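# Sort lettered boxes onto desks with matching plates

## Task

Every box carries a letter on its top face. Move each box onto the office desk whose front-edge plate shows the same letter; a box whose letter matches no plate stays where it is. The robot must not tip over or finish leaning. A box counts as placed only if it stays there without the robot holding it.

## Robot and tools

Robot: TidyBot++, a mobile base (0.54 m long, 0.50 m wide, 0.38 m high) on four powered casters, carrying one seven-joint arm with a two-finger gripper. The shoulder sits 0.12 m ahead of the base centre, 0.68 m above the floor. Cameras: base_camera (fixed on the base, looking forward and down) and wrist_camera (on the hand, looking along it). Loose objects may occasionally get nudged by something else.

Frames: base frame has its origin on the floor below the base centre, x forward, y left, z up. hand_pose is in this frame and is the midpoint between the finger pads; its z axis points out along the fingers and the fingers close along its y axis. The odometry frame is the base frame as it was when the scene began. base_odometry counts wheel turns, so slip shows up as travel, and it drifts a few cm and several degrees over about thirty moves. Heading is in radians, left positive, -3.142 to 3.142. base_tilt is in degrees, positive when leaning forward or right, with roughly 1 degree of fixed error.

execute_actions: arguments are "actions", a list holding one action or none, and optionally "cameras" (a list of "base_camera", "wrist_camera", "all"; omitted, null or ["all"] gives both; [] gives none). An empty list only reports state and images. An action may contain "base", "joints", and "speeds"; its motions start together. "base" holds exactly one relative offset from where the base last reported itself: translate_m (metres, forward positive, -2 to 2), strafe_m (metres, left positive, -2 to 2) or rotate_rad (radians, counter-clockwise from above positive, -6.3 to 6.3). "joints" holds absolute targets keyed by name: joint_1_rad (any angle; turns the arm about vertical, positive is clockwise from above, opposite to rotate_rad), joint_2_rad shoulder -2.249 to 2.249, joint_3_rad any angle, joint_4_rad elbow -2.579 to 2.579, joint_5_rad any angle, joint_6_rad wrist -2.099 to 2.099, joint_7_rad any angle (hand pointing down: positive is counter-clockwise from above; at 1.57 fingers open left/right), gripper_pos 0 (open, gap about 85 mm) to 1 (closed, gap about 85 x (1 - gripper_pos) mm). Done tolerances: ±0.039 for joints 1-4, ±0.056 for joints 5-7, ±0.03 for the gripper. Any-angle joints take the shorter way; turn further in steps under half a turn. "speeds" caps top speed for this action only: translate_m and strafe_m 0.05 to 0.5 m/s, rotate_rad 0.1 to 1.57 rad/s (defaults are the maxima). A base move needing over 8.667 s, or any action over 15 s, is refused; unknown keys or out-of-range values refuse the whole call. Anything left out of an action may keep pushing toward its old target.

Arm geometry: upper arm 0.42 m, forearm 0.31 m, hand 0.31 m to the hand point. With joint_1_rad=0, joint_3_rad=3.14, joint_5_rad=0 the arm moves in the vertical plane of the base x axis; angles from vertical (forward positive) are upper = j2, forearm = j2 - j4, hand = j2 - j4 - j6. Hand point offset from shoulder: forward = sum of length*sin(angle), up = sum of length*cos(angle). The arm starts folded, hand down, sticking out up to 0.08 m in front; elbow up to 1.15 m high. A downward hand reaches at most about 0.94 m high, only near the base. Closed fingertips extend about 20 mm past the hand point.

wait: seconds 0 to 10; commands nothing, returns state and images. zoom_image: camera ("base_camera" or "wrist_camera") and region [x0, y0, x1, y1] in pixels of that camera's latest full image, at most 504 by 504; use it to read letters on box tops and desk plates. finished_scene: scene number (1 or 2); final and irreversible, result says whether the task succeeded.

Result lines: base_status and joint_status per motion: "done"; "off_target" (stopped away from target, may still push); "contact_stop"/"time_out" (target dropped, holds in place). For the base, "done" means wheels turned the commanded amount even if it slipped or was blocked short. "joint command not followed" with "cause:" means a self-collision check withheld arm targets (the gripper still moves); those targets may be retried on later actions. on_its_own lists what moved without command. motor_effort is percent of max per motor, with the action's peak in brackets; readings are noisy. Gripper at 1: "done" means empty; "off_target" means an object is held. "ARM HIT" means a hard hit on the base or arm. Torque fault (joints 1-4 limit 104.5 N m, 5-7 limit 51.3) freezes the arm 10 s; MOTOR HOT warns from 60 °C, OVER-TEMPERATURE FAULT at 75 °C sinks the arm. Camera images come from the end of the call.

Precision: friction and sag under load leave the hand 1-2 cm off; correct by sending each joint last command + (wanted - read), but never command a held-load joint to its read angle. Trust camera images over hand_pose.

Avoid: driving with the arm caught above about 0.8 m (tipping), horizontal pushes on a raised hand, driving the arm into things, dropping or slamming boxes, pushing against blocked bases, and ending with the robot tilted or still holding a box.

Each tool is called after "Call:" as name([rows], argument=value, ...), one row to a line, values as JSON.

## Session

Call:
execute_actions(actions=[])

Scene clock: 0.00 s.
base_odometry: x=+0.000 y=+0.000 heading=+0.000 (m, m, rad; odometry frame)
base_tilt: forward=-0.3 right=+0.0 (deg)
base_status: not commanded
joint_positions: joint_1_rad=+0.045 joint_2_rad=-0.385 joint_3_rad=+3.120 joint_4_rad=-2.522 joint_5_rad=+0.019 joint_6_rad=-0.867 joint_7_rad=+1.573 gripper_pos=+0.000
joint_status: not commanded
motor_effort: joint_1_rad=-1 joint_2_rad=-1 joint_3_rad=+1 joint_4_rad=+15 joint_5_rad=+1 joint_6_rad=+1 joint_7_rad=+2 (%)
hand_pose: x=+0.2685 y=-0.0075 z=+0.5946 quat_wxyz=(+0.012, +0.998, -0.006, +0.068) (m; base frame)
pictures: base_camera, wrist_camera
camera_calibration (this result's frames):
wrist_camera: T_world_to_cam=[[0.0146417, -0.996042, 0.0876673, -0.0754606], [-0.980144, -0.0316366, -0.195745, 0.451549], [0.197744, -0.0830606, -0.976728, 0.655902], [0, 0, 0, 1]] pos_world=[0.313988, -0.0063968, 0.735642]
Images, in order (width x height): base_camera 644x364, wrist_camera 644x476.

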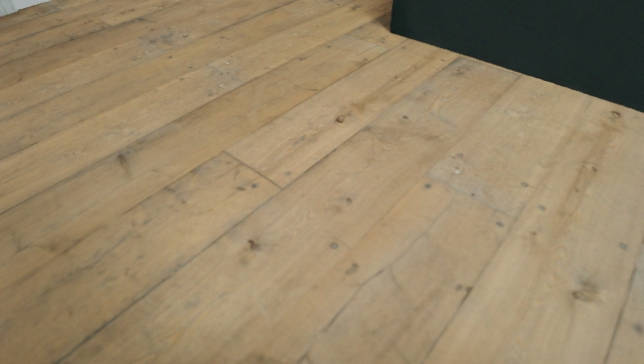

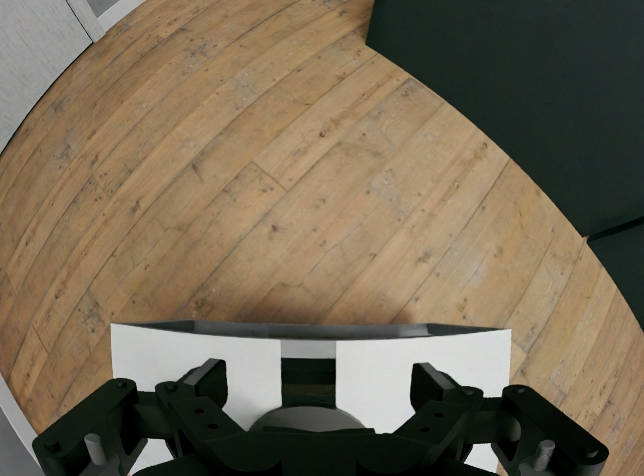

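Similar layout.

Call:
execute_actions([
  {"base":{"rotate_rad":-0.75},"joints":{"joint_2_rad":-0.5,"joint_4_rad":-1.6,"joint_6_rad":-1.0,"joint_1_rad":1.59,"joint_3_rad":3.16}},
])

Scene clock: 5.07 s.
base_odometry: x=+0.000 y=+0.000 heading=-0.749 (m, m, rad; odometry frame)
base_tilt: forward=-0.4 right=+0.0 (deg)
base_status: done
joint_positions: joint_1_rad=+1.571 joint_2_rad=-0.487 joint_3_rad=+3.145 joint_4_rad=-1.609 joint_5_rad=+0.019 joint_6_rad=-0.960 joint_7_rad=+1.573 gripper_pos=+0.000
joint_status: all done
motor_effort: joint_1_rad=-1(0) joint_2_rad=-3(6) joint_3_rad=+0(2) joint_4_rad=+20(20) joint_5_rad=+1(2) joint_6_rad=+7(6) joint_7_rad=+2(1) (%)
hand_pose: x=+0.1137 y=-0.3576 z=+1.0376 quat_wxyz=(+0.364, +0.610, -0.611, +0.350) (m; base frame)
pictures: base_camera, wrist_camera
camera_calibration (this result's frames):
wrist_camera: T_world_to_cam=[[-0.996022, 0.0447101, 0.0770775, 0.0373156], [-0.0500095, 0.435443, -0.898826, 1.16622], [-0.0737494, -0.899105, -0.431475, 0.263403], [0, 0, 0, 1]] pos_world=[0.114915, -0.272663, 1.159]
Images, in order (width x height): base_camera 644x364, wrist_camera 644x476.

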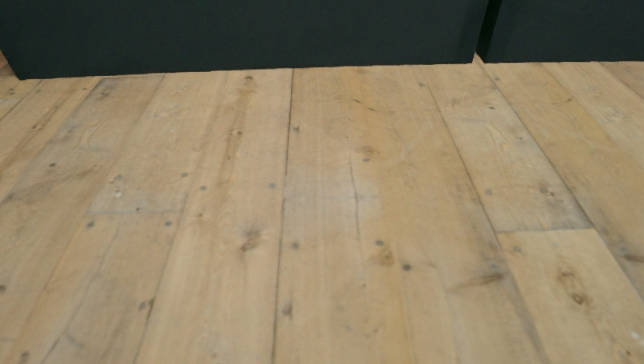

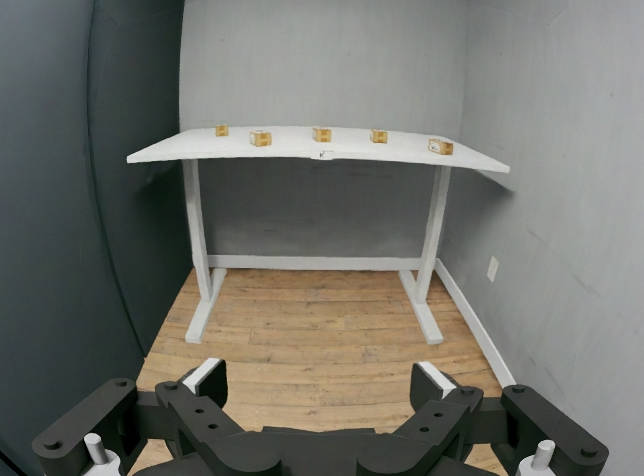

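Call:
execute_actions([
  {"base":{"rotate_rad":0.06}},
], cameras=[])

Call:
execute_actions([
  {"base":{"strafe_m":0.98},"joints":{"joint_1_rad":0.3,"joint_6_rad":-0.7}},
])

Scene clock: 8.67 s.
base_odometry: x=+0.000 y=+0.000 heading=-0.690 (m, m, rad; odometry frame)
base_tilt: forward=-0.3 right=+0.0 (deg)
base_status: done
joint_positions: joint_1_rad=+1.572 joint_2_rad=-0.491 joint_3_rad=+3.148 joint_4_rad=-1.609 joint_5_rad=+0.019 joint_6_rad=-0.961 joint_7_rad=+1.573 gripper_pos=+0.000
joint_status: not commanded
motor_effort: joint_1_rad=-1(0) joint_2_rad=-3(4) joint_3_rad=+1(2) joint_4_rad=+20(20) joint_5_rad=+1(1) joint_6_rad=+6(7) joint_7_rad=+1(1) (%)
hand_pose: x=+0.1122 y=-0.3563 z=+1.0387 quat_wxyz=(+0.365, +0.608, -0.611, +0.351) (m; base frame)
pictures: none
No camera images: the call's "cameras" was empty. Leave "cameras" out to get every camera's image.

Scene clock: 12.00 s.
base_odometry: x=+0.625 y=+0.755 heading=-0.691 (m, m, rad; odometry frame)
base_tilt: forward=-0.3 right=-0.1 (deg)
base_status: done
joint_positions: joint_1_rad=+0.318 joint_2_rad=-0.492 joint_3_rad=+3.149 joint_4_rad=-1.609 joint_5_rad=+0.019 joint_6_rad=-0.739 joint_7_rad=+1.573 gripper_pos=+0.000
joint_status: all done
motor_effort: joint_1_rad=-1(1) joint_2_rad=-3(8) joint_3_rad=+1(3) joint_4_rad=+20(21) joint_5_rad=+1(1) joint_6_rad=+8(8) joint_7_rad=+2(1) (%)
hand_pose: x=+0.4802 y=-0.1257 z=+1.1031 quat_wxyz=(+0.105, +0.790, -0.128, +0.590) (m; base frame)
pictures: base_camera, wrist_camera
camera_calibration (this result's frames):
wrist_camera: T_world_to_cam=[[-0.368998, -0.927073, 0.0661534, -0.0242654], [-0.226713, 0.0207541, -0.97374, 1.25788], [0.901355, -0.374307, -0.217838, -0.110778], [0, 0, 0, 1]] pos_world=[0.376075, -0.090067, 1.20232]
Images, in order (width x height): base_camera 644x364, wrist_camera 644x476.

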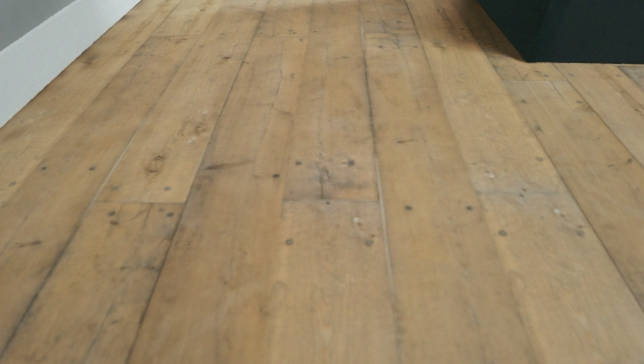

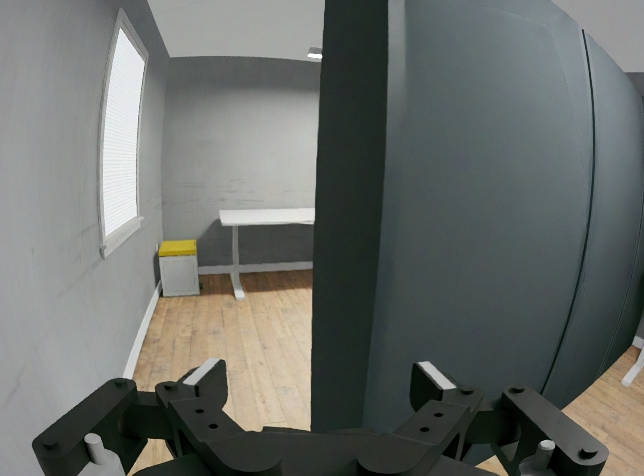

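Call:
execute_actions([
  {"base":{"translate_m":1.5},"joints":{"joint_1_rad":0.7,"joint_5_rad":0.4}},
], cameras=["wrist_camera"])

Scene clock: 18.63 s.
base_odometry: x=+1.781 y=-0.201 heading=-0.691 (m, m, rad; odometry frame)
base_tilt: forward=-0.3 right=+0.0 (deg)
base_status: done
joint_positions: joint_1_rad=+0.682 joint_2_rad=-0.498 joint_3_rad=+3.154 joint_4_rad=-1.609 joint_5_rad=+0.358 joint_6_rad=-0.737 joint_7_rad=+1.573 gripper_pos=+0.000
joint_status: all done
motor_effort: joint_1_rad=-1(2) joint_2_rad=-2(6) joint_3_rad=+1(1) joint_4_rad=+20(21) joint_5_rad=+2(3) joint_6_rad=+7(8) joint_7_rad=+1(1) (%)
hand_pose: x=+0.3594 y=-0.2966 z=+1.1173 quat_wxyz=(+0.364, +0.750, -0.237, +0.499) (m; base frame)
pictures: wrist_camera
camera_calibration (this result's frames):
wrist_camera: T_world_to_cam=[[-0.736736, -0.574358, 0.356838, -0.316177], [-0.382586, -0.0810536, -0.920358, 1.21398], [0.557538, -0.814581, -0.160026, -0.134374], [0, 0, 0, 1]] pos_world=[0.306431, -0.19266, 1.20862]
Images, in order (width x height): wrist_camera 644x476.

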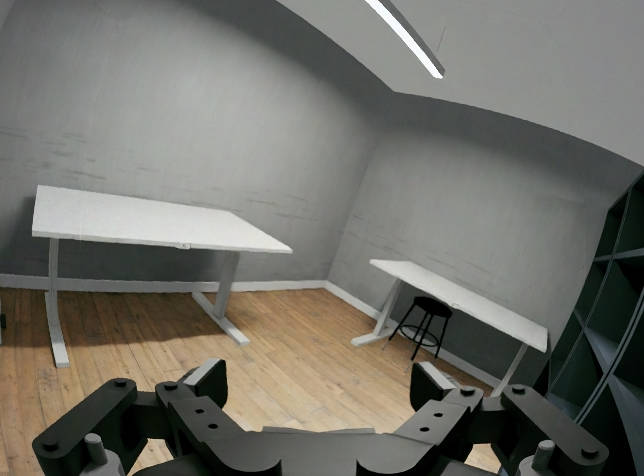

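Call:
zoom_image(camera="wrist_camera", region=[160,225,210,265])

Call:
zoom_image(camera="wrist_camera", region=[430,285,480,325])

Call:
execute_actions([
  {"joints":{"joint_1_rad":1.1,"joint_5_rad":-0.03,"joint_2_rad":0.9,"joint_4_rad":-0.5,"joint_6_rad":-0.2}},
], cameras=["wrist_camera"])

Region (160, 225, 210, 265) of wrist_camera's 644x476 image, scaled by 10.080; it fills the top 403 rows of this view, and the rest is white.

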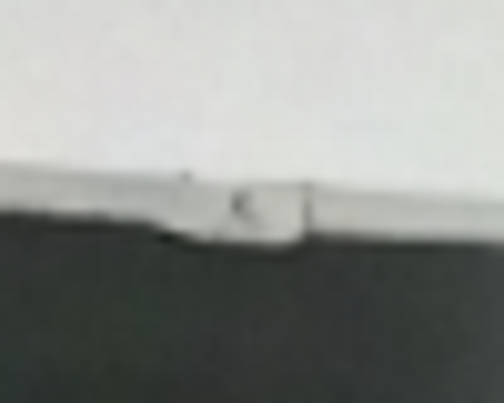

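Region (430, 285, 480, 325) of wrist_camera's 644x476 image, scaled by 10.080; it fills the top 403 rows of this view, and the rest is white.

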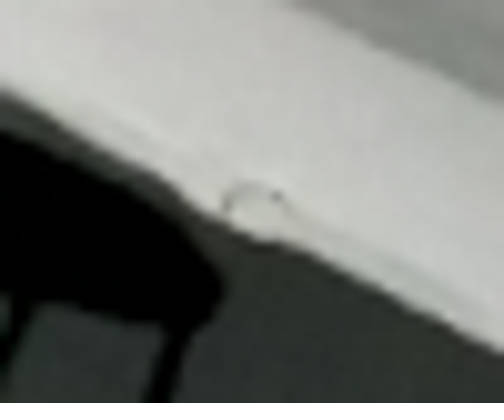

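Scene clock: 24.60 s.
base_odometry: x=+1.781 y=-0.201 heading=-0.691 (m, m, rad; odometry frame)
base_tilt: forward=-0.3 right=+0.0 (deg)
base_status: not commanded
joint_positions: joint_1_rad=+1.084 joint_2_rad=+0.899 joint_3_rad=+3.154 joint_4_rad=-0.512 joint_5_rad=+0.015 joint_6_rad=-0.239 joint_7_rad=+1.573 gripper_pos=+0.000
joint_status: all done
motor_effort: joint_1_rad=+0(0) joint_2_rad=-52(56) joint_3_rad=+0(1) joint_4_rad=+22(23) joint_5_rad=+1(2) joint_6_rad=+7(8) joint_7_rad=+1(2) (%)
hand_pose: x=+0.5595 y=-0.8418 z=+0.9688 quat_wxyz=(+0.361, +0.632, -0.374, +0.574) (m; base frame)
pictures: wrist_camera
camera_calibration (this result's frames):
wrist_camera: T_world_to_cam=[[-0.910897, -0.40711, 0.0672975, 0.089825], [-0.0672891, -0.0143563, -0.99763, 1.0643], [0.407111, -0.913266, -0.014317, -0.85384], [0, 0, 0, 1]] pos_world=[0.501045, -0.727936, 1.04351]
Images, in order (width x height): wrist_camera 644x476.

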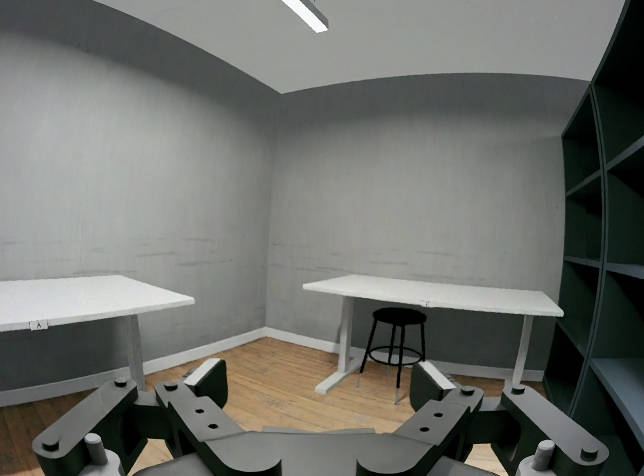

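Call:
zoom_image(camera="wrist_camera", region=[390,280,470,325])

Call:
zoom_image(camera="wrist_camera", region=[0,300,80,345])

Call:
execute_actions([
  {"joints":{"joint_1_rad":0.2,"joint_2_rad":-0.2,"joint_4_rad":-1.0,"joint_6_rad":-1.4}},
], cameras=[])

Call:
execute_actions([
  {"base":{"translate_m":-1.5}},
], cameras=[])

Call:
execute_actions([
  {"base":{"strafe_m":-1.9},"joints":{"joint_1_rad":1.57}},
], cameras=["wrist_camera"])

Region (390, 280, 470, 325) of wrist_camera's 644x476 image, scaled by 6.300; it fills the top 284 rows of this view, and the rest is white.

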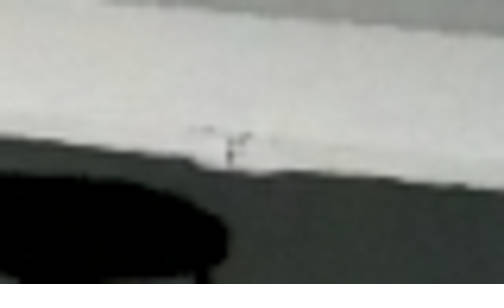

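Region (0, 300, 80, 345) of wrist_camera's 644x476 image, scaled by 6.300; it fills the top 284 rows of this view, and the rest is white.

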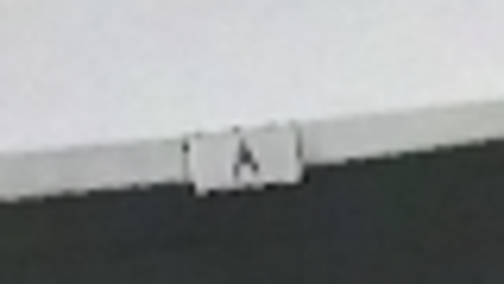

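Scene clock: 31.30 s.
base_odometry: x=+1.781 y=-0.201 heading=-0.691 (m, m, rad; odometry frame)
base_tilt: forward=-0.3 right=-0.1 (deg)
base_status: not commanded
joint_positions: joint_1_rad=+0.220 joint_2_rad=-0.198 joint_3_rad=+3.153 joint_4_rad=-0.987 joint_5_rad=+0.007 joint_6_rad=-1.365 joint_7_rad=+1.573 gripper_pos=+0.000
joint_status: all done
motor_effort: joint_1_rad=-1(4) joint_2_rad=-9(56) joint_3_rad=+1(3) joint_4_rad=+17(24) joint_5_rad=+1(2) joint_6_rad=+7(10) joint_7_rad=+1(2) (%)
hand_pose: x=+0.5082 y=-0.0934 z=+1.1445 quat_wxyz=(+0.057, +0.875, -0.102, +0.471) (m; base frame)
pictures: none
No camera images: the call's "cameras" was empty. Leave "cameras" out to get every camera's image.

Scene clock: 35.77 s.
base_odometry: x=+0.626 y=+0.756 heading=-0.691 (m, m, rad; odometry frame)
base_tilt: forward=-0.3 right=+0.0 (deg)
base_status: done
joint_positions: joint_1_rad=+0.217 joint_2_rad=-0.203 joint_3_rad=+3.155 joint_4_rad=-0.992 joint_5_rad=+0.005 joint_6_rad=-1.365 joint_7_rad=+1.573 gripper_pos=+0.000
joint_status: not commanded
motor_effort: joint_1_rad=+0(3) joint_2_rad=-9(13) joint_3_rad=+0(3) joint_4_rad=+17(18) joint_5_rad=+1(1) joint_6_rad=+7(6) joint_7_rad=+2(2) (%)
hand_pose: x=+0.5065 y=-0.0921 z=+1.1438 quat_wxyz=(+0.056, +0.875, -0.102, +0.470) (m; base frame)
pictures: none
No camera images: the call's "cameras" was empty. Leave "cameras" out to get every camera's image.

Scene clock: 40.93 s.
base_odometry: x=-0.587 y=-0.707 heading=-0.691 (m, m, rad; odometry frame)
base_tilt: forward=-0.3 right=+0.0 (deg)
base_status: done
joint_positions: joint_1_rad=+1.551 joint_2_rad=-0.197 joint_3_rad=+3.155 joint_4_rad=-0.993 joint_5_rad=+0.004 joint_6_rad=-1.365 joint_7_rad=+1.573 gripper_pos=+0.000
joint_status: all done
motor_effort: joint_1_rad=-1(1) joint_2_rad=-9(13) joint_3_rad=+1(3) joint_4_rad=+17(18) joint_5_rad=+1(2) joint_6_rad=+7(6) joint_7_rad=+2(2) (%)
hand_pose: x=+0.1206 y=-0.4011 z=+1.1407 quat_wxyz=(+0.332, +0.626, -0.622, +0.333) (m; base frame)
pictures: wrist_camera
camera_calibration (this result's frames):
wrist_camera: T_world_to_cam=[[-0.99758, 0.0242652, 0.0651514, 0.0437545], [-0.0440234, 0.50483, -0.862095, 1.26344], [-0.0538093, -0.862877, -0.502541, 0.362509], [0, 0, 0, 1]] pos_world=[0.118776, -0.326082, 1.26853]
Images, in order (width x height): wrist_camera 644x476.

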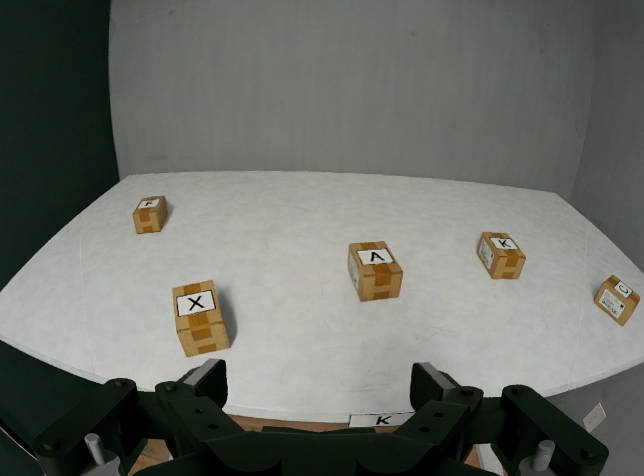

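Call:
execute_actions([
  {"base":{"translate_m":-0.1},"joints":{"joint_2_rad":0.2,"joint_4_rad":-0.85,"joint_6_rad":-1.1}},
], cameras=[])

Call:
execute_actions([
  {"base":{"strafe_m":-0.14}},
], cameras=["wrist_camera"])

Scene clock: 47.93 s.
base_odometry: x=-0.664 y=-0.644 heading=-0.691 (m, m, rad; odometry frame)
base_tilt: forward=-0.4 right=+0.0 (deg)
base_status: done
joint_positions: joint_1_rad=+1.557 joint_2_rad=+0.206 joint_3_rad=+3.157 joint_4_rad=-0.861 joint_5_rad=+0.004 joint_6_rad=-1.138 joint_7_rad=+1.573 gripper_pos=+0.000
joint_status: all done
motor_effort: joint_1_rad=+0(1) joint_2_rad=-28(33) joint_3_rad=+1(4) joint_4_rad=+19(21) joint_5_rad=+1(2) joint_6_rad=+6(7) joint_7_rad=+2(2) (%)
hand_pose: x=+0.1197 y=-0.6122 z=+1.0611 quat_wxyz=(+0.322, +0.632, -0.630, +0.316) (m; base frame)
pictures: none
No camera images: the call's "cameras" was empty. Leave "cameras" out to get every camera's image.

Scene clock: 49.37 s.
base_odometry: x=-0.753 y=-0.752 heading=-0.692 (m, m, rad; odometry frame)
base_tilt: forward=-0.3 right=+0.0 (deg)
base_status: done
joint_positions: joint_1_rad=+1.557 joint_2_rad=+0.208 joint_3_rad=+3.157 joint_4_rad=-0.859 joint_5_rad=+0.004 joint_6_rad=-1.135 joint_7_rad=+1.573 gripper_pos=+0.000
joint_status: not commanded
motor_effort: joint_1_rad=+0(0) joint_2_rad=-27(32) joint_3_rad=+1(2) joint_4_rad=+19(21) joint_5_rad=+1(1) joint_6_rad=+7(7) joint_7_rad=+2(2) (%)
hand_pose: x=+0.1197 y=-0.6134 z=+1.0617 quat_wxyz=(+0.323, +0.631, -0.630, +0.317) (m; base frame)
pictures: wrist_camera
camera_calibration (this result's frames):
wrist_camera: T_world_to_cam=[[-0.996982, 0.0285964, 0.0721778, 0.0482852], [-0.0454229, 0.539108, -0.841011, 1.30129], [-0.0629615, -0.841751, -0.536181, 0.189282], [0, 0, 0, 1]] pos_world=[0.119165, -0.543589, 1.19241]
Images, in order (width x height): wrist_camera 644x476.

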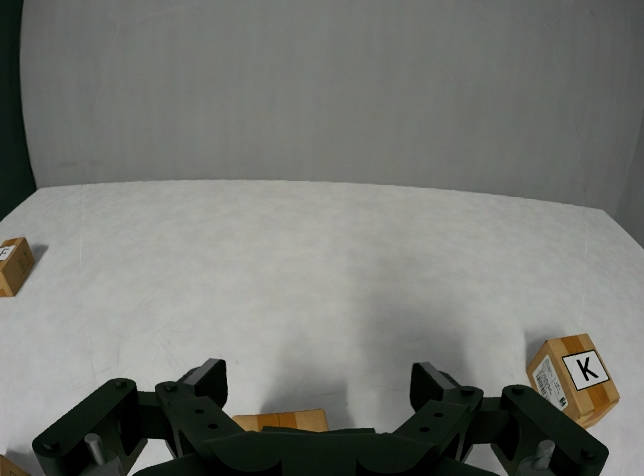

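Call:
execute_actions([
  {"base":{"strafe_m":0.04},"joints":{"joint_1_rad":1.505,"joint_7_rad":1.68}},
], cameras=["wrist_camera"])

Call:
execute_actions([
  {"joints":{"joint_4_rad":-1.12,"joint_6_rad":-0.85}},
], cameras=["wrist_camera"])

Scene clock: 54.57 s.
base_odometry: x=-0.728 y=-0.721 heading=-0.691 (m, m, rad; odometry frame)
base_tilt: forward=-0.3 right=+0.0 (deg)
base_status: done
joint_positions: joint_1_rad=+1.515 joint_2_rad=+0.195 joint_3_rad=+3.157 joint_4_rad=-0.857 joint_5_rad=+0.004 joint_6_rad=-1.135 joint_7_rad=+1.651 gripper_pos=+0.000
joint_status: all done
motor_effort: joint_1_rad=-1(2) joint_2_rad=-27(33) joint_3_rad=+1(1) joint_4_rad=+20(20) joint_5_rad=+1(0) joint_6_rad=+6(7) joint_7_rad=+2(2) (%)
hand_pose: x=+0.1448 y=-0.6083 z=+1.0706 quat_wxyz=(+0.334, +0.665, -0.589, +0.316) (m; base frame)
pictures: wrist_camera
camera_calibration (this result's frames):
wrist_camera: T_world_to_cam=[[-0.989193, -0.0564697, 0.135307, -0.0479036], [-0.144903, 0.517292, -0.843452, 1.3109], [-0.022364, -0.853944, -0.519885, 0.169165], [0, 0, 0, 1]] pos_world=[0.14635, -0.536365, 1.20011]
Images, in order (width x height): wrist_camera 644x476.

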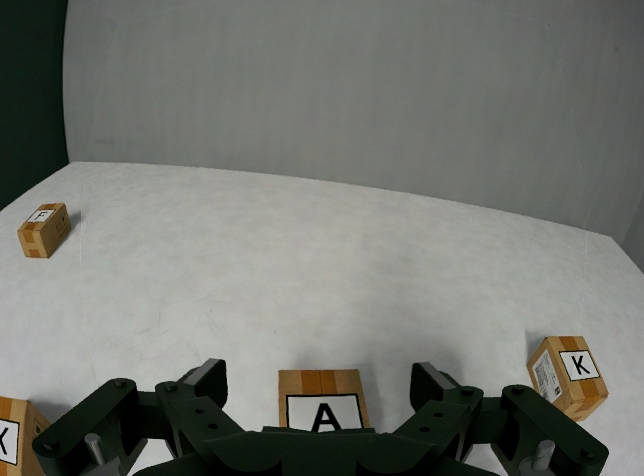

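Scene clock: 55.90 s.
base_odometry: x=-0.728 y=-0.721 heading=-0.691 (m, m, rad; odometry frame)
base_tilt: forward=-0.3 right=+0.0 (deg)
base_status: not commanded
joint_positions: joint_1_rad=+1.515 joint_2_rad=+0.199 joint_3_rad=+3.157 joint_4_rad=-1.114 joint_5_rad=+0.004 joint_6_rad=-0.889 joint_7_rad=+1.651 gripper_pos=+0.000
joint_status: all done
motor_effort: joint_1_rad=-1(1) joint_2_rad=-28(31) joint_3_rad=+1(1) joint_4_rad=+21(21) joint_5_rad=+1(1) joint_6_rad=+6(6) joint_7_rad=+2(2) (%)
hand_pose: x=+0.1459 y=-0.6380 z=+0.9910 quat_wxyz=(+0.329, +0.668, -0.590, +0.312) (m; base frame)
pictures: wrist_camera
camera_calibration (this result's frames):
wrist_camera: T_world_to_cam=[[-0.989014, -0.059221, 0.135438, -0.0396231], [-0.146145, 0.529265, -0.835775, 1.25954], [-0.0221871, -0.846387, -0.532105, 0.119381], [0, 0, 0, 1]] pos_world=[0.147537, -0.567936, 1.12159]
Images, in order (width x height): wrist_camera 644x476.

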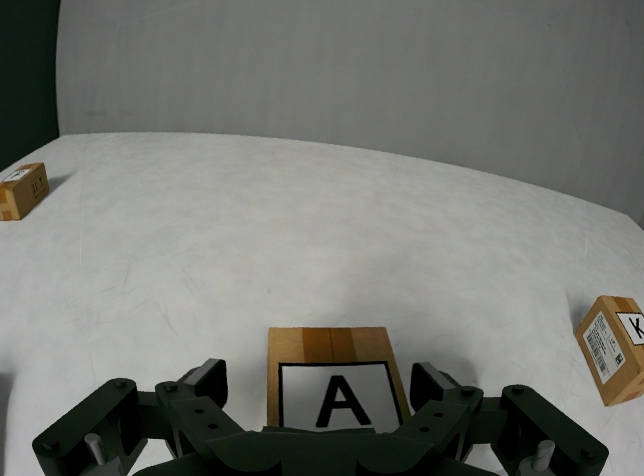

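Call:
execute_actions([
  {"base":{"translate_m":-0.012},"joints":{"joint_4_rad":-1.15}},
], cameras=["wrist_camera"])

Call:
execute_actions([
  {"joints":{"gripper_pos":1}},
], cameras=[])

Call:
execute_actions([
  {"joints":{"joint_2_rad":0.05}},
], cameras=["wrist_camera"])

Scene clock: 61.40 s.
base_odometry: x=-0.737 y=-0.713 heading=-0.691 (m, m, rad; odometry frame)
base_tilt: forward=-0.3 right=+0.0 (deg)
base_status: done
joint_positions: joint_1_rad=+1.514 joint_2_rad=+0.199 joint_3_rad=+3.159 joint_4_rad=-1.143 joint_5_rad=+0.004 joint_6_rad=-0.887 joint_7_rad=+1.651 gripper_pos=+0.000
joint_status: all done
motor_effort: joint_1_rad=-1(4) joint_2_rad=-29(32) joint_3_rad=+0(1) joint_4_rad=+21(21) joint_5_rad=+1(1) joint_6_rad=+6(6) joint_7_rad=+2(1) (%)
hand_pose: x=+0.1461 y=-0.6352 z=+0.9749 quat_wxyz=(+0.320, +0.673, -0.595, +0.303) (m; base frame)
pictures: wrist_camera
camera_calibration (this result's frames):
wrist_camera: T_world_to_cam=[[-0.988812, -0.0632959, 0.135072, -0.0394108], [-0.147425, 0.552666, -0.82026, 1.24452], [-0.0227304, -0.830996, -0.555814, 0.146177], [0, 0, 0, 1]] pos_world=[0.147826, -0.568826, 1.1074]
Images, in order (width x height): wrist_camera 644x476.

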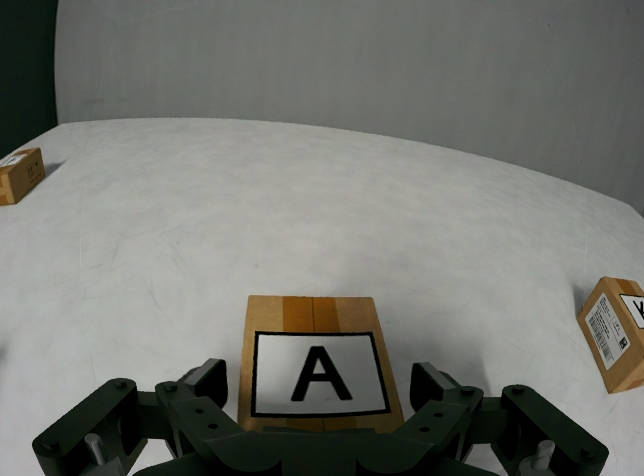

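Scene clock: 62.50 s.
base_odometry: x=-0.737 y=-0.713 heading=-0.691 (m, m, rad; odometry frame)
base_tilt: forward=-0.3 right=+0.0 (deg)
base_status: not commanded
joint_positions: joint_1_rad=+1.514 joint_2_rad=+0.193 joint_3_rad=+3.159 joint_4_rad=-1.145 joint_5_rad=+0.004 joint_6_rad=-0.874 joint_7_rad=+1.651 gripper_pos=+0.326
joint_status: gripper_pos off_target (ended at +0.326, target +1.000)
motor_effort: joint_1_rad=-1(2) joint_2_rad=-27(31) joint_3_rad=+1(0) joint_4_rad=+19(22) joint_5_rad=+1(1) joint_6_rad=+5(7) joint_7_rad=+1(0) (%)
hand_pose: x=+0.1461 y=-0.6356 z=+0.9816 quat_wxyz=(+0.326, +0.670, -0.592, +0.308) (m; base frame)
pictures: none
No camera images: the call's "cameras" was empty. Leave "cameras" out to get every camera's image.

Scene clock: 63.87 s.
base_odometry: x=-0.737 y=-0.713 heading=-0.691 (m, m, rad; odometry frame)
base_tilt: forward=-0.3 right=+0.0 (deg)
base_status: not commanded
joint_positions: joint_1_rad=+1.514 joint_2_rad=+0.052 joint_3_rad=+3.159 joint_4_rad=-1.154 joint_5_rad=+0.004 joint_6_rad=-0.874 joint_7_rad=+1.651 gripper_pos=+0.326
joint_status: all done
motor_effort: joint_1_rad=-1(1) joint_2_rad=-24(34) joint_3_rad=+1(0) joint_4_rad=+22(24) joint_5_rad=+1(0) joint_6_rad=+7(8) joint_7_rad=+2(2) (%)
hand_pose: x=+0.1433 y=-0.5869 z=+1.0628 quat_wxyz=(+0.367, +0.646, -0.571, +0.349) (m; base frame)
pictures: wrist_camera
camera_calibration (this result's frames):
wrist_camera: T_world_to_cam=[[-0.989949, -0.0431028, 0.134698, -0.0385453], [-0.14021, 0.423761, -0.894856, 1.29206], [-0.0185088, -0.904748, -0.425545, 0.0527061], [0, 0, 0, 1]] pos_world=[0.143977, -0.501501, 1.18383]
Images, in order (width x height): wrist_camera 644x476.

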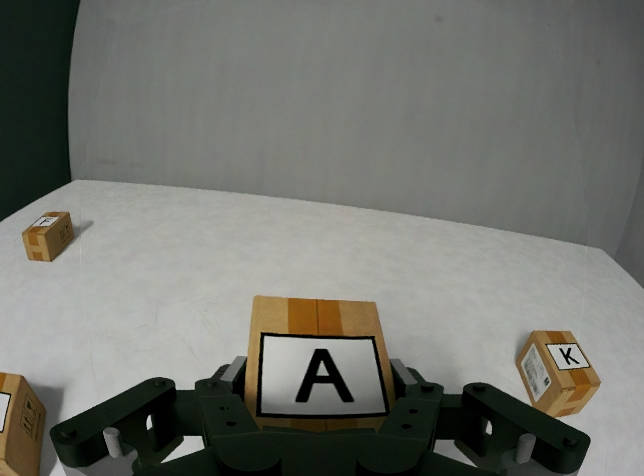

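Call:
execute_actions([
  {"base":{"strafe_m":2},"joints":{"joint_1_rad":0}},
], cameras=["base_camera"])

Call:
execute_actions([
  {"base":{"translate_m":2},"joints":{"joint_4_rad":-1.81,"joint_6_rad":-0.17,"joint_7_rad":1.54}},
], cameras=[])

Call:
execute_actions([
  {"base":{"strafe_m":-0.7}},
], cameras=["wrist_camera"])

Call:
execute_actions([
  {"base":{"translate_m":0.68}},
])

Call:
execute_actions([
  {"joints":{"joint_2_rad":0.19}},
], cameras=["wrist_camera"])

Scene clock: 74.30 s.
base_odometry: x=+0.537 y=+0.828 heading=-0.691 (m, m, rad; odometry frame)
base_tilt: forward=-0.3 right=+0.0 (deg)
base_status: done
joint_positions: joint_1_rad=+0.011 joint_2_rad=+0.058 joint_3_rad=+3.159 joint_4_rad=-1.154 joint_5_rad=+0.004 joint_6_rad=-0.874 joint_7_rad=+1.651 gripper_pos=+0.326
joint_status: all done
motor_effort: joint_1_rad=+0(1) joint_2_rad=-25(28) joint_3_rad=+1(2) joint_4_rad=+22(22) joint_5_rad=+1(0) joint_6_rad=+8(8) joint_7_rad=+2(2) (%)
hand_pose: x=+0.7087 y=-0.0155 z=+1.0589 quat_wxyz=(+0.029, +0.864, +0.023, +0.503) (m; base frame)
pictures: base_camera
Images, in order (width x height): base_camera 644x364.

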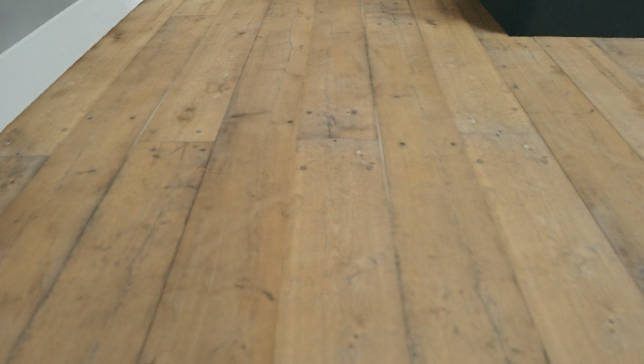

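Scene clock: 79.67 s.
base_odometry: x=+2.080 y=-0.445 heading=-0.691 (m, m, rad; odometry frame)
base_tilt: forward=-0.3 right=+0.0 (deg)
base_status: done
joint_positions: joint_1_rad=+0.011 joint_2_rad=+0.057 joint_3_rad=+3.159 joint_4_rad=-1.808 joint_5_rad=+0.004 joint_6_rad=-0.211 joint_7_rad=+1.574 gripper_pos=+0.326
joint_status: all done
motor_effort: joint_1_rad=+0(2) joint_2_rad=-25(28) joint_3_rad=+1(0) joint_4_rad=+22(25) joint_5_rad=+0(1) joint_6_rad=+8(9) joint_7_rad=+2(2) (%)
hand_pose: x=+0.7162 y=-0.0153 z=+0.8602 quat_wxyz=(+0.010, +0.861, -0.009, +0.508) (m; base frame)
pictures: none
No camera images: the call's "cameras" was empty. Leave "cameras" out to get every camera's image.

Scene clock: 82.43 s.
base_odometry: x=+1.634 y=-0.985 heading=-0.690 (m, m, rad; odometry frame)
base_tilt: forward=-0.3 right=+0.0 (deg)
base_status: done
joint_positions: joint_1_rad=+0.009 joint_2_rad=+0.057 joint_3_rad=+3.159 joint_4_rad=-1.808 joint_5_rad=+0.004 joint_6_rad=-0.211 joint_7_rad=+1.574 gripper_pos=+0.326
joint_status: not commanded
motor_effort: joint_1_rad=-1(3) joint_2_rad=-25(26) joint_3_rad=+1(2) joint_4_rad=+22(22) joint_5_rad=+1(1) joint_6_rad=+8(8) joint_7_rad=+2(2) (%)
hand_pose: x=+0.7162 y=-0.0149 z=+0.8602 quat_wxyz=(+0.009, +0.861, -0.009, +0.508) (m; base frame)
pictures: wrist_camera
camera_calibration (this result's frames):
wrist_camera: T_world_to_cam=[[-0.0587375, -0.995968, 0.0678016, -0.0430512], [-0.429856, -0.0360658, -0.902177, 1.15556], [0.900985, -0.0821365, -0.426004, -0.151207], [0, 0, 0, 1]] pos_world=[0.630432, -0.0136209, 0.981026]
Images, in order (width x height): wrist_camera 644x476.

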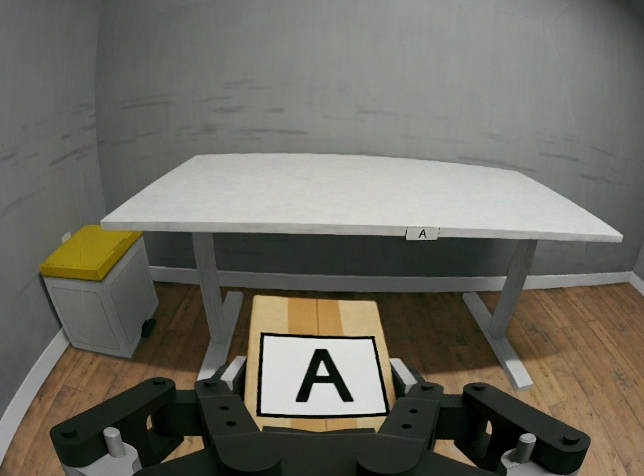

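Scene clock: 85.17 s.
base_odometry: x=+2.158 y=-1.418 heading=-0.691 (m, m, rad; odometry frame)
base_tilt: forward=-0.3 right=+0.0 (deg)
base_status: done
joint_positions: joint_1_rad=+0.009 joint_2_rad=+0.058 joint_3_rad=+3.159 joint_4_rad=-1.809 joint_5_rad=+0.004 joint_6_rad=-0.210 joint_7_rad=+1.574 gripper_pos=+0.326
joint_status: not commanded
motor_effort: joint_1_rad=+0(0) joint_2_rad=-25(28) joint_3_rad=+1(2) joint_4_rad=+22(23) joint_5_rad=+1(1) joint_6_rad=+8(9) joint_7_rad=+2(2) (%)
hand_pose: x=+0.7162 y=-0.0149 z=+0.8592 quat_wxyz=(+0.009, +0.862, -0.009, +0.507) (m; base frame)
pictures: base_camera, wrist_camera
camera_calibration (this result's frames):
wrist_camera: T_world_to_cam=[[-0.0586609, -0.995969, 0.0678522, -0.0430814], [-0.43083, -0.0360557, -0.901713, 1.15507], [0.900524, -0.082128, -0.426979, -0.150494], [0, 0, 0, 1]] pos_world=[0.630634, -0.0136207, 0.980206]
Images, in order (width x height): base_camera 644x364, wrist_camera 644x476.

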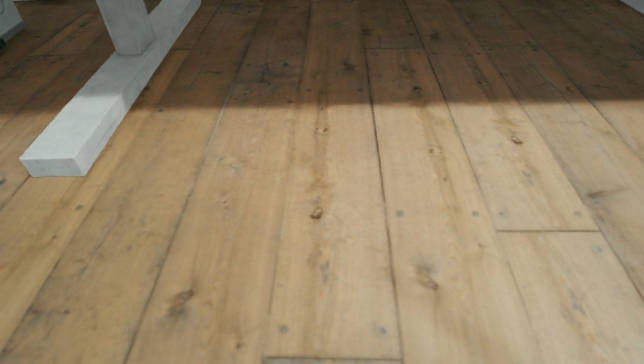

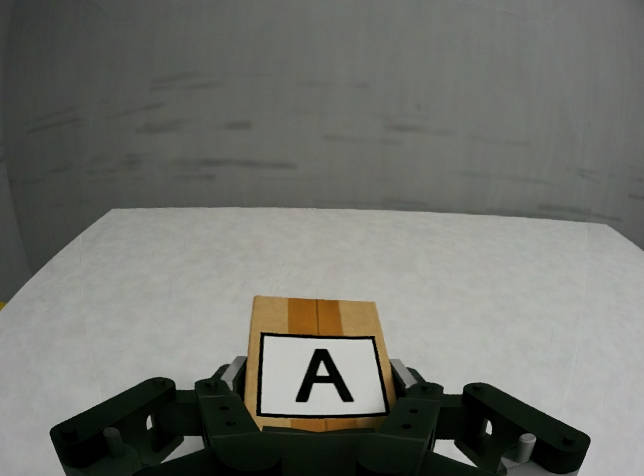

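Scene clock: 86.23 s.
base_odometry: x=+2.158 y=-1.418 heading=-0.691 (m, m, rad; odometry frame)
base_tilt: forward=-0.3 right=+0.0 (deg)
base_status: not commanded
joint_positions: joint_1_rad=+0.009 joint_2_rad=+0.201 joint_3_rad=+3.159 joint_4_rad=-1.812 joint_5_rad=+0.004 joint_6_rad=-0.210 joint_7_rad=+1.574 gripper_pos=+0.326
joint_status: all done
motor_effort: joint_1_rad=-1(1) joint_2_rad=-29(33) joint_3_rad=+0(0) joint_4_rad=+21(22) joint_5_rad=+1(1) joint_6_rad=+7(8) joint_7_rad=+2(2) (%)
hand_pose: x=+0.7346 y=-0.0151 z=+0.7710 quat_wxyz=(+0.009, +0.896, -0.008, +0.444) (m; base frame)
pictures: wrist_camera
camera_calibration (this result's frames):
wrist_camera: T_world_to_cam=[[-0.0483124, -0.99607, 0.0742265, -0.0486977], [-0.557016, -0.034817, -0.829771, 1.12062], [0.829095, -0.0814336, -0.553145, -0.0549538], [0, 0, 0, 1]] pos_world=[0.667413, -0.0139648, 0.903075]
Images, in order (width x height): wrist_camera 644x476.

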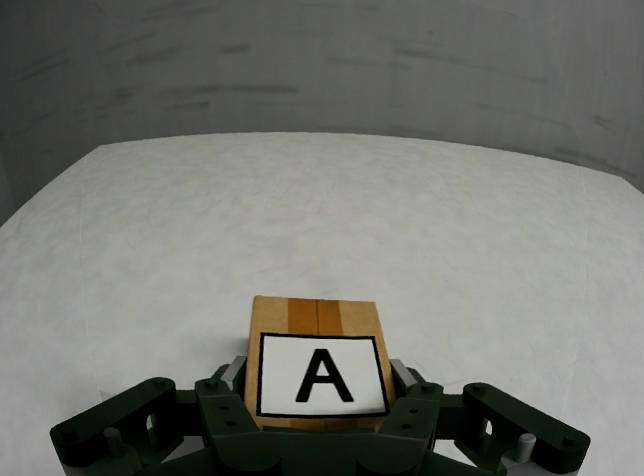

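Call:
execute_actions([
  {"joints":{"joint_2_rad":0.22}},
], cameras=["wrist_camera"])

Scene clock: 90.60 s.
base_odometry: x=+2.158 y=-1.418 heading=-0.691 (m, m, rad; odometry frame)
base_tilt: forward=-0.3 right=+0.0 (deg)
base_status: not commanded
joint_positions: joint_1_rad=+0.009 joint_2_rad=+0.219 joint_3_rad=+3.159 joint_4_rad=-1.812 joint_5_rad=+0.004 joint_6_rad=-0.210 joint_7_rad=+1.574 gripper_pos=+0.326
joint_status: all done
motor_effort: joint_1_rad=+0(1) joint_2_rad=-30(31) joint_3_rad=+1(1) joint_4_rad=+21(21) joint_5_rad=+1(1) joint_6_rad=+7(7) joint_7_rad=+1(1) (%)
hand_pose: x=+0.7361 y=-0.0151 z=+0.7596 quat_wxyz=(+0.009, +0.900, -0.008, +0.435) (m; base frame)
pictures: wrist_camera
camera_calibration (this result's frames):
wrist_camera: T_world_to_cam=[[-0.0469394, -0.996083, 0.0749298, -0.0493406], [-0.572202, -0.0346729, -0.819379, 1.11534], [0.818768, -0.0813361, -0.568334, -0.0433695], [0, 0, 0, 1]] pos_world=[0.671394, -0.0140028, 0.892936]
Images, in order (width x height): wrist_camera 644x476.

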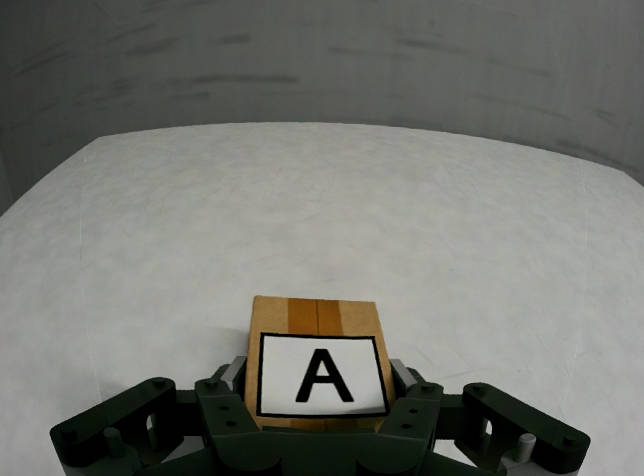

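Call:
execute_actions([
  {"joints":{"joint_2_rad":0.24}},
], cameras=[])

Call:
execute_actions([
  {"joints":{"gripper_pos":0}},
], cameras=["wrist_camera"])

Call:
execute_actions([
  {"base":{"translate_m":-0.22},"joints":{"joint_2_rad":-0.4,"joint_4_rad":-0.85,"joint_6_rad":-1.17}},
], cameras=[])

Call:
execute_actions([
  {"base":{"strafe_m":0.7},"joints":{"joint_1_rad":1.57}},
], cameras=["base_camera"])

Call:
execute_actions([
  {"base":{"translate_m":-2}},
], cameras=[])

Call:
execute_actions([
  {"base":{"strafe_m":-2},"joints":{"joint_2_rad":0.2}},
])

Scene clock: 96.07 s.
base_odometry: x=+2.158 y=-1.418 heading=-0.691 (m, m, rad; odometry frame)
base_tilt: forward=-0.3 right=+0.0 (deg)
base_status: not commanded
joint_positions: joint_1_rad=+0.009 joint_2_rad=+0.233 joint_3_rad=+3.159 joint_4_rad=-1.812 joint_5_rad=+0.004 joint_6_rad=-0.208 joint_7_rad=+1.574 gripper_pos=+0.326
joint_status: all done
motor_effort: joint_1_rad=-1(1) joint_2_rad=-29(31) joint_3_rad=+0(1) joint_4_rad=+20(21) joint_5_rad=+1(1) joint_6_rad=+6(7) joint_7_rad=+2(1) (%)
hand_pose: x=+0.7376 y=-0.0151 z=+0.7519 quat_wxyz=(+0.009, +0.903, -0.008, +0.430) (m; base frame)
pictures: none
No camera images: the call's "cameras" was empty. Leave "cameras" out to get every camera's image.

Scene clock: 97.17 s.
base_odometry: x=+2.158 y=-1.418 heading=-0.691 (m, m, rad; odometry frame)
base_tilt: forward=-0.3 right=+0.0 (deg)
base_status: not commanded
joint_positions: joint_1_rad=+0.009 joint_2_rad=+0.233 joint_3_rad=+3.159 joint_4_rad=-1.812 joint_5_rad=+0.004 joint_6_rad=-0.207 joint_7_rad=+1.574 gripper_pos=+0.000
joint_status: all done
motor_effort: joint_1_rad=-1(0) joint_2_rad=-29(30) joint_3_rad=+1(0) joint_4_rad=+20(20) joint_5_rad=+1(1) joint_6_rad=+6(7) joint_7_rad=+2(2) (%)
hand_pose: x=+0.7377 y=-0.0151 z=+0.7520 quat_wxyz=(+0.009, +0.903, -0.008, +0.430) (m; base frame)
pictures: wrist_camera
camera_calibration (this result's frames):
wrist_camera: T_world_to_cam=[[-0.0461057, -0.996089, 0.0753736, -0.049661], [-0.581051, -0.0346343, -0.81313, 1.11177], [0.81256, -0.0812858, -0.577181, -0.0377548], [0, 0, 0, 1]] pos_world=[0.674381, -0.0140305, 0.885963]
Images, in order (width x height): wrist_camera 644x476.

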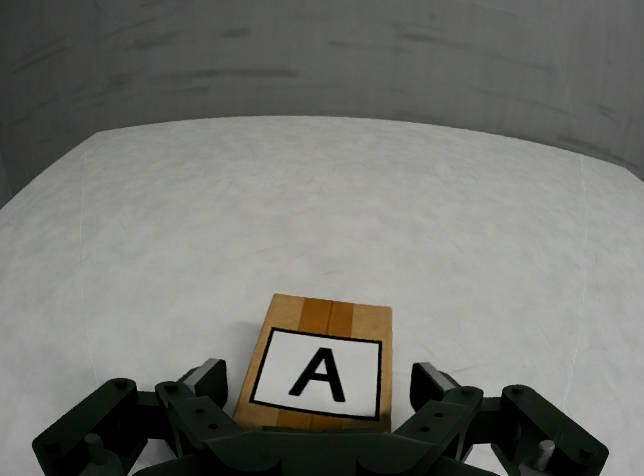

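Scene clock: 99.50 s.
base_odometry: x=+1.988 y=-1.278 heading=-0.691 (m, m, rad; odometry frame)
base_tilt: forward=-0.4 right=+0.0 (deg)
base_status: done
joint_positions: joint_1_rad=+0.008 joint_2_rad=-0.399 joint_3_rad=+3.159 joint_4_rad=-0.856 joint_5_rad=+0.004 joint_6_rad=-1.132 joint_7_rad=+1.574 gripper_pos=+0.000
joint_status: all done
motor_effort: joint_1_rad=-1(3) joint_2_rad=+2(33) joint_3_rad=+1(4) joint_4_rad=+13(24) joint_5_rad=+1(1) joint_6_rad=+8(7) joint_7_rad=+2(1) (%)
hand_pose: x=+0.4056 y=-0.0114 z=+1.3460 quat_wxyz=(+0.009, +0.714, -0.011, +0.700) (m; base frame)
pictures: none
No camera images: the call's "cameras" was empty. Leave "cameras" out to get every camera's image.

Scene clock: 102.30 s.
base_odometry: x=+2.434 y=-0.738 heading=-0.690 (m, m, rad; odometry frame)
base_tilt: forward=-0.3 right=+0.0 (deg)
base_status: done
joint_positions: joint_1_rad=+1.550 joint_2_rad=-0.403 joint_3_rad=+3.160 joint_4_rad=-0.855 joint_5_rad=+0.004 joint_6_rad=-1.134 joint_7_rad=+1.574 gripper_pos=+0.000
joint_status: all done
motor_effort: joint_1_rad=-1(1) joint_2_rad=+1(5) joint_3_rad=+1(1) joint_4_rad=+13(14) joint_5_rad=+1(1) joint_6_rad=+8(8) joint_7_rad=+2(2) (%)
hand_pose: x=+0.1156 y=-0.2838 z=+1.3470 quat_wxyz=(+0.496, +0.503, -0.504, +0.497) (m; base frame)
pictures: base_camera
Images, in order (width x height): base_camera 644x364.

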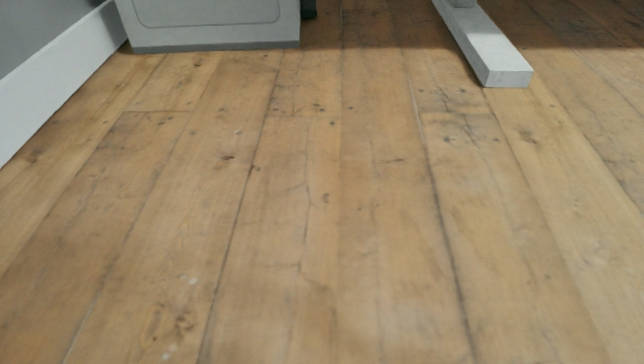

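Scene clock: 107.67 s.
base_odometry: x=+0.892 y=+0.536 heading=-0.690 (m, m, rad; odometry frame)
base_tilt: forward=-0.3 right=+0.0 (deg)
base_status: done
joint_positions: joint_1_rad=+1.551 joint_2_rad=-0.403 joint_3_rad=+3.159 joint_4_rad=-0.855 joint_5_rad=+0.003 joint_6_rad=-1.134 joint_7_rad=+1.574 gripper_pos=+0.000
joint_status: not commanded
motor_effort: joint_1_rad=-1(1) joint_2_rad=+2(3) joint_3_rad=+0(3) joint_4_rad=+13(14) joint_5_rad=+1(2) joint_6_rad=+8(7) joint_7_rad=+1(2) (%)
hand_pose: x=+0.1157 y=-0.2839 z=+1.3469 quat_wxyz=(+0.495, +0.503, -0.504, +0.497) (m; base frame)
pictures: none
No camera images: the call's "cameras" was empty. Leave "cameras" out to get every camera's image.

Scene clock: 113.03 s.
base_odometry: x=-0.383 y=-1.005 heading=-0.691 (m, m, rad; odometry frame)
base_tilt: forward=-0.3 right=+0.0 (deg)
base_status: done
joint_positions: joint_1_rad=+1.551 joint_2_rad=+0.205 joint_3_rad=+3.159 joint_4_rad=-0.852 joint_5_rad=+0.003 joint_6_rad=-1.135 joint_7_rad=+1.574 gripper_pos=+0.000
joint_status: all done
motor_effort: joint_1_rad=+0(0) joint_2_rad=-27(33) joint_3_rad=+1(1) joint_4_rad=+19(21) joint_5_rad=+1(1) joint_6_rad=+6(8) joint_7_rad=+1(2) (%)
hand_pose: x=+0.1220 y=-0.6129 z=+1.0669 quat_wxyz=(+0.326, +0.631, -0.627, +0.321) (m; base frame)
pictures: base_camera, wrist_camera
camera_calibration (this result's frames):
wrist_camera: T_world_to_cam=[[-0.997012, 0.0248435, 0.0731375, 0.0469281], [-0.0488492, 0.530667, -0.846172, 1.30617], [-0.0598335, -0.847216, -0.527868, 0.180092], [0, 0, 0, 1]] pos_world=[0.121369, -0.541731, 1.19688]
Images, in order (width x height): base_camera 644x364, wrist_camera 644x476.

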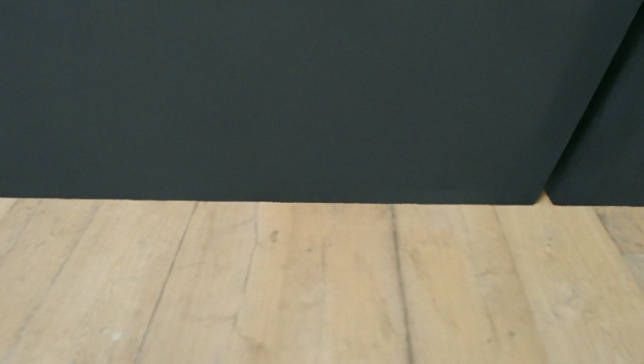

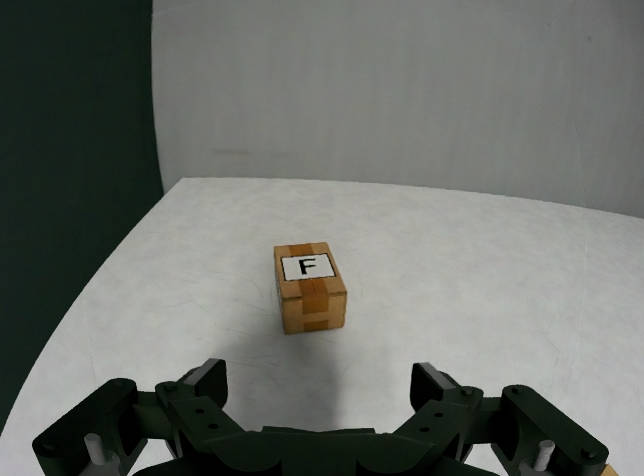

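Call:
execute_actions([
  {"base":{"translate_m":-0.09},"joints":{"joint_1_rad":1.39}},
], cameras=["wrist_camera"])

Call:
execute_actions([
  {"base":{"strafe_m":-0.165}},
], cameras=["wrist_camera"])

Scene clock: 119.10 s.
base_odometry: x=-0.452 y=-0.948 heading=-0.691 (m, m, rad; odometry frame)
base_tilt: forward=-0.3 right=+0.0 (deg)
base_status: done
joint_positions: joint_1_rad=+1.411 joint_2_rad=+0.205 joint_3_rad=+3.159 joint_4_rad=-0.852 joint_5_rad=+0.003 joint_6_rad=-1.135 joint_7_rad=+1.574 gripper_pos=+0.000
joint_status: all done
motor_effort: joint_1_rad=-1(2) joint_2_rad=-27(29) joint_3_rad=+0(3) joint_4_rad=+19(20) joint_5_rad=+1(2) joint_6_rad=+6(7) joint_7_rad=+2(2) (%)
hand_pose: x=+0.2077 y=-0.6063 z=+1.0667 quat_wxyz=(+0.302, +0.674, -0.581, +0.343) (m; base frame)
pictures: wrist_camera
camera_calibration (this result's frames):
wrist_camera: T_world_to_cam=[[-0.990707, -0.114882, 0.0728186, 0.046474], [-0.122374, 0.519154, -0.845875, 1.31473], [0.059372, -0.846925, -0.528387, 0.16667], [0, 0, 0, 1]] pos_world=[0.197035, -0.536049, 1.19677]
Images, in order (width x height): wrist_camera 644x476.

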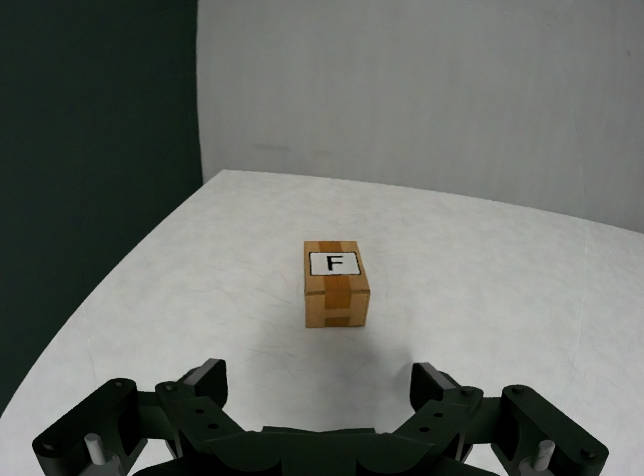

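Scene clock: 120.63 s.
base_odometry: x=-0.558 y=-1.075 heading=-0.691 (m, m, rad; odometry frame)
base_tilt: forward=-0.3 right=+0.0 (deg)
base_status: done
joint_positions: joint_1_rad=+1.409 joint_2_rad=+0.207 joint_3_rad=+3.159 joint_4_rad=-0.852 joint_5_rad=+0.003 joint_6_rad=-1.136 joint_7_rad=+1.574 gripper_pos=+0.000
joint_status: not commanded
motor_effort: joint_1_rad=-1(2) joint_2_rad=-27(31) joint_3_rad=+0(0) joint_4_rad=+19(21) joint_5_rad=+1(1) joint_6_rad=+7(7) joint_7_rad=+2(2) (%)
hand_pose: x=+0.2090 y=-0.6067 z=+1.0652 quat_wxyz=(+0.301, +0.675, -0.581, +0.342) (m; base frame)
pictures: wrist_camera
camera_calibration (this result's frames):
wrist_camera: T_world_to_cam=[[-0.990445, -0.117048, 0.0729316, 0.0463305], [-0.123786, 0.521384, -0.844296, 1.31383], [0.0607981, -0.845256, -0.530891, 0.168817], [0, 0, 0, 1]] pos_world=[0.198258, -0.536895, 1.19551]
Images, in order (width x height): wrist_camera 644x476.

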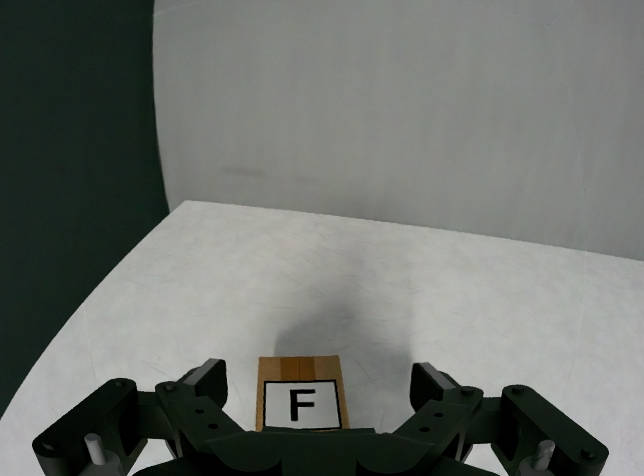

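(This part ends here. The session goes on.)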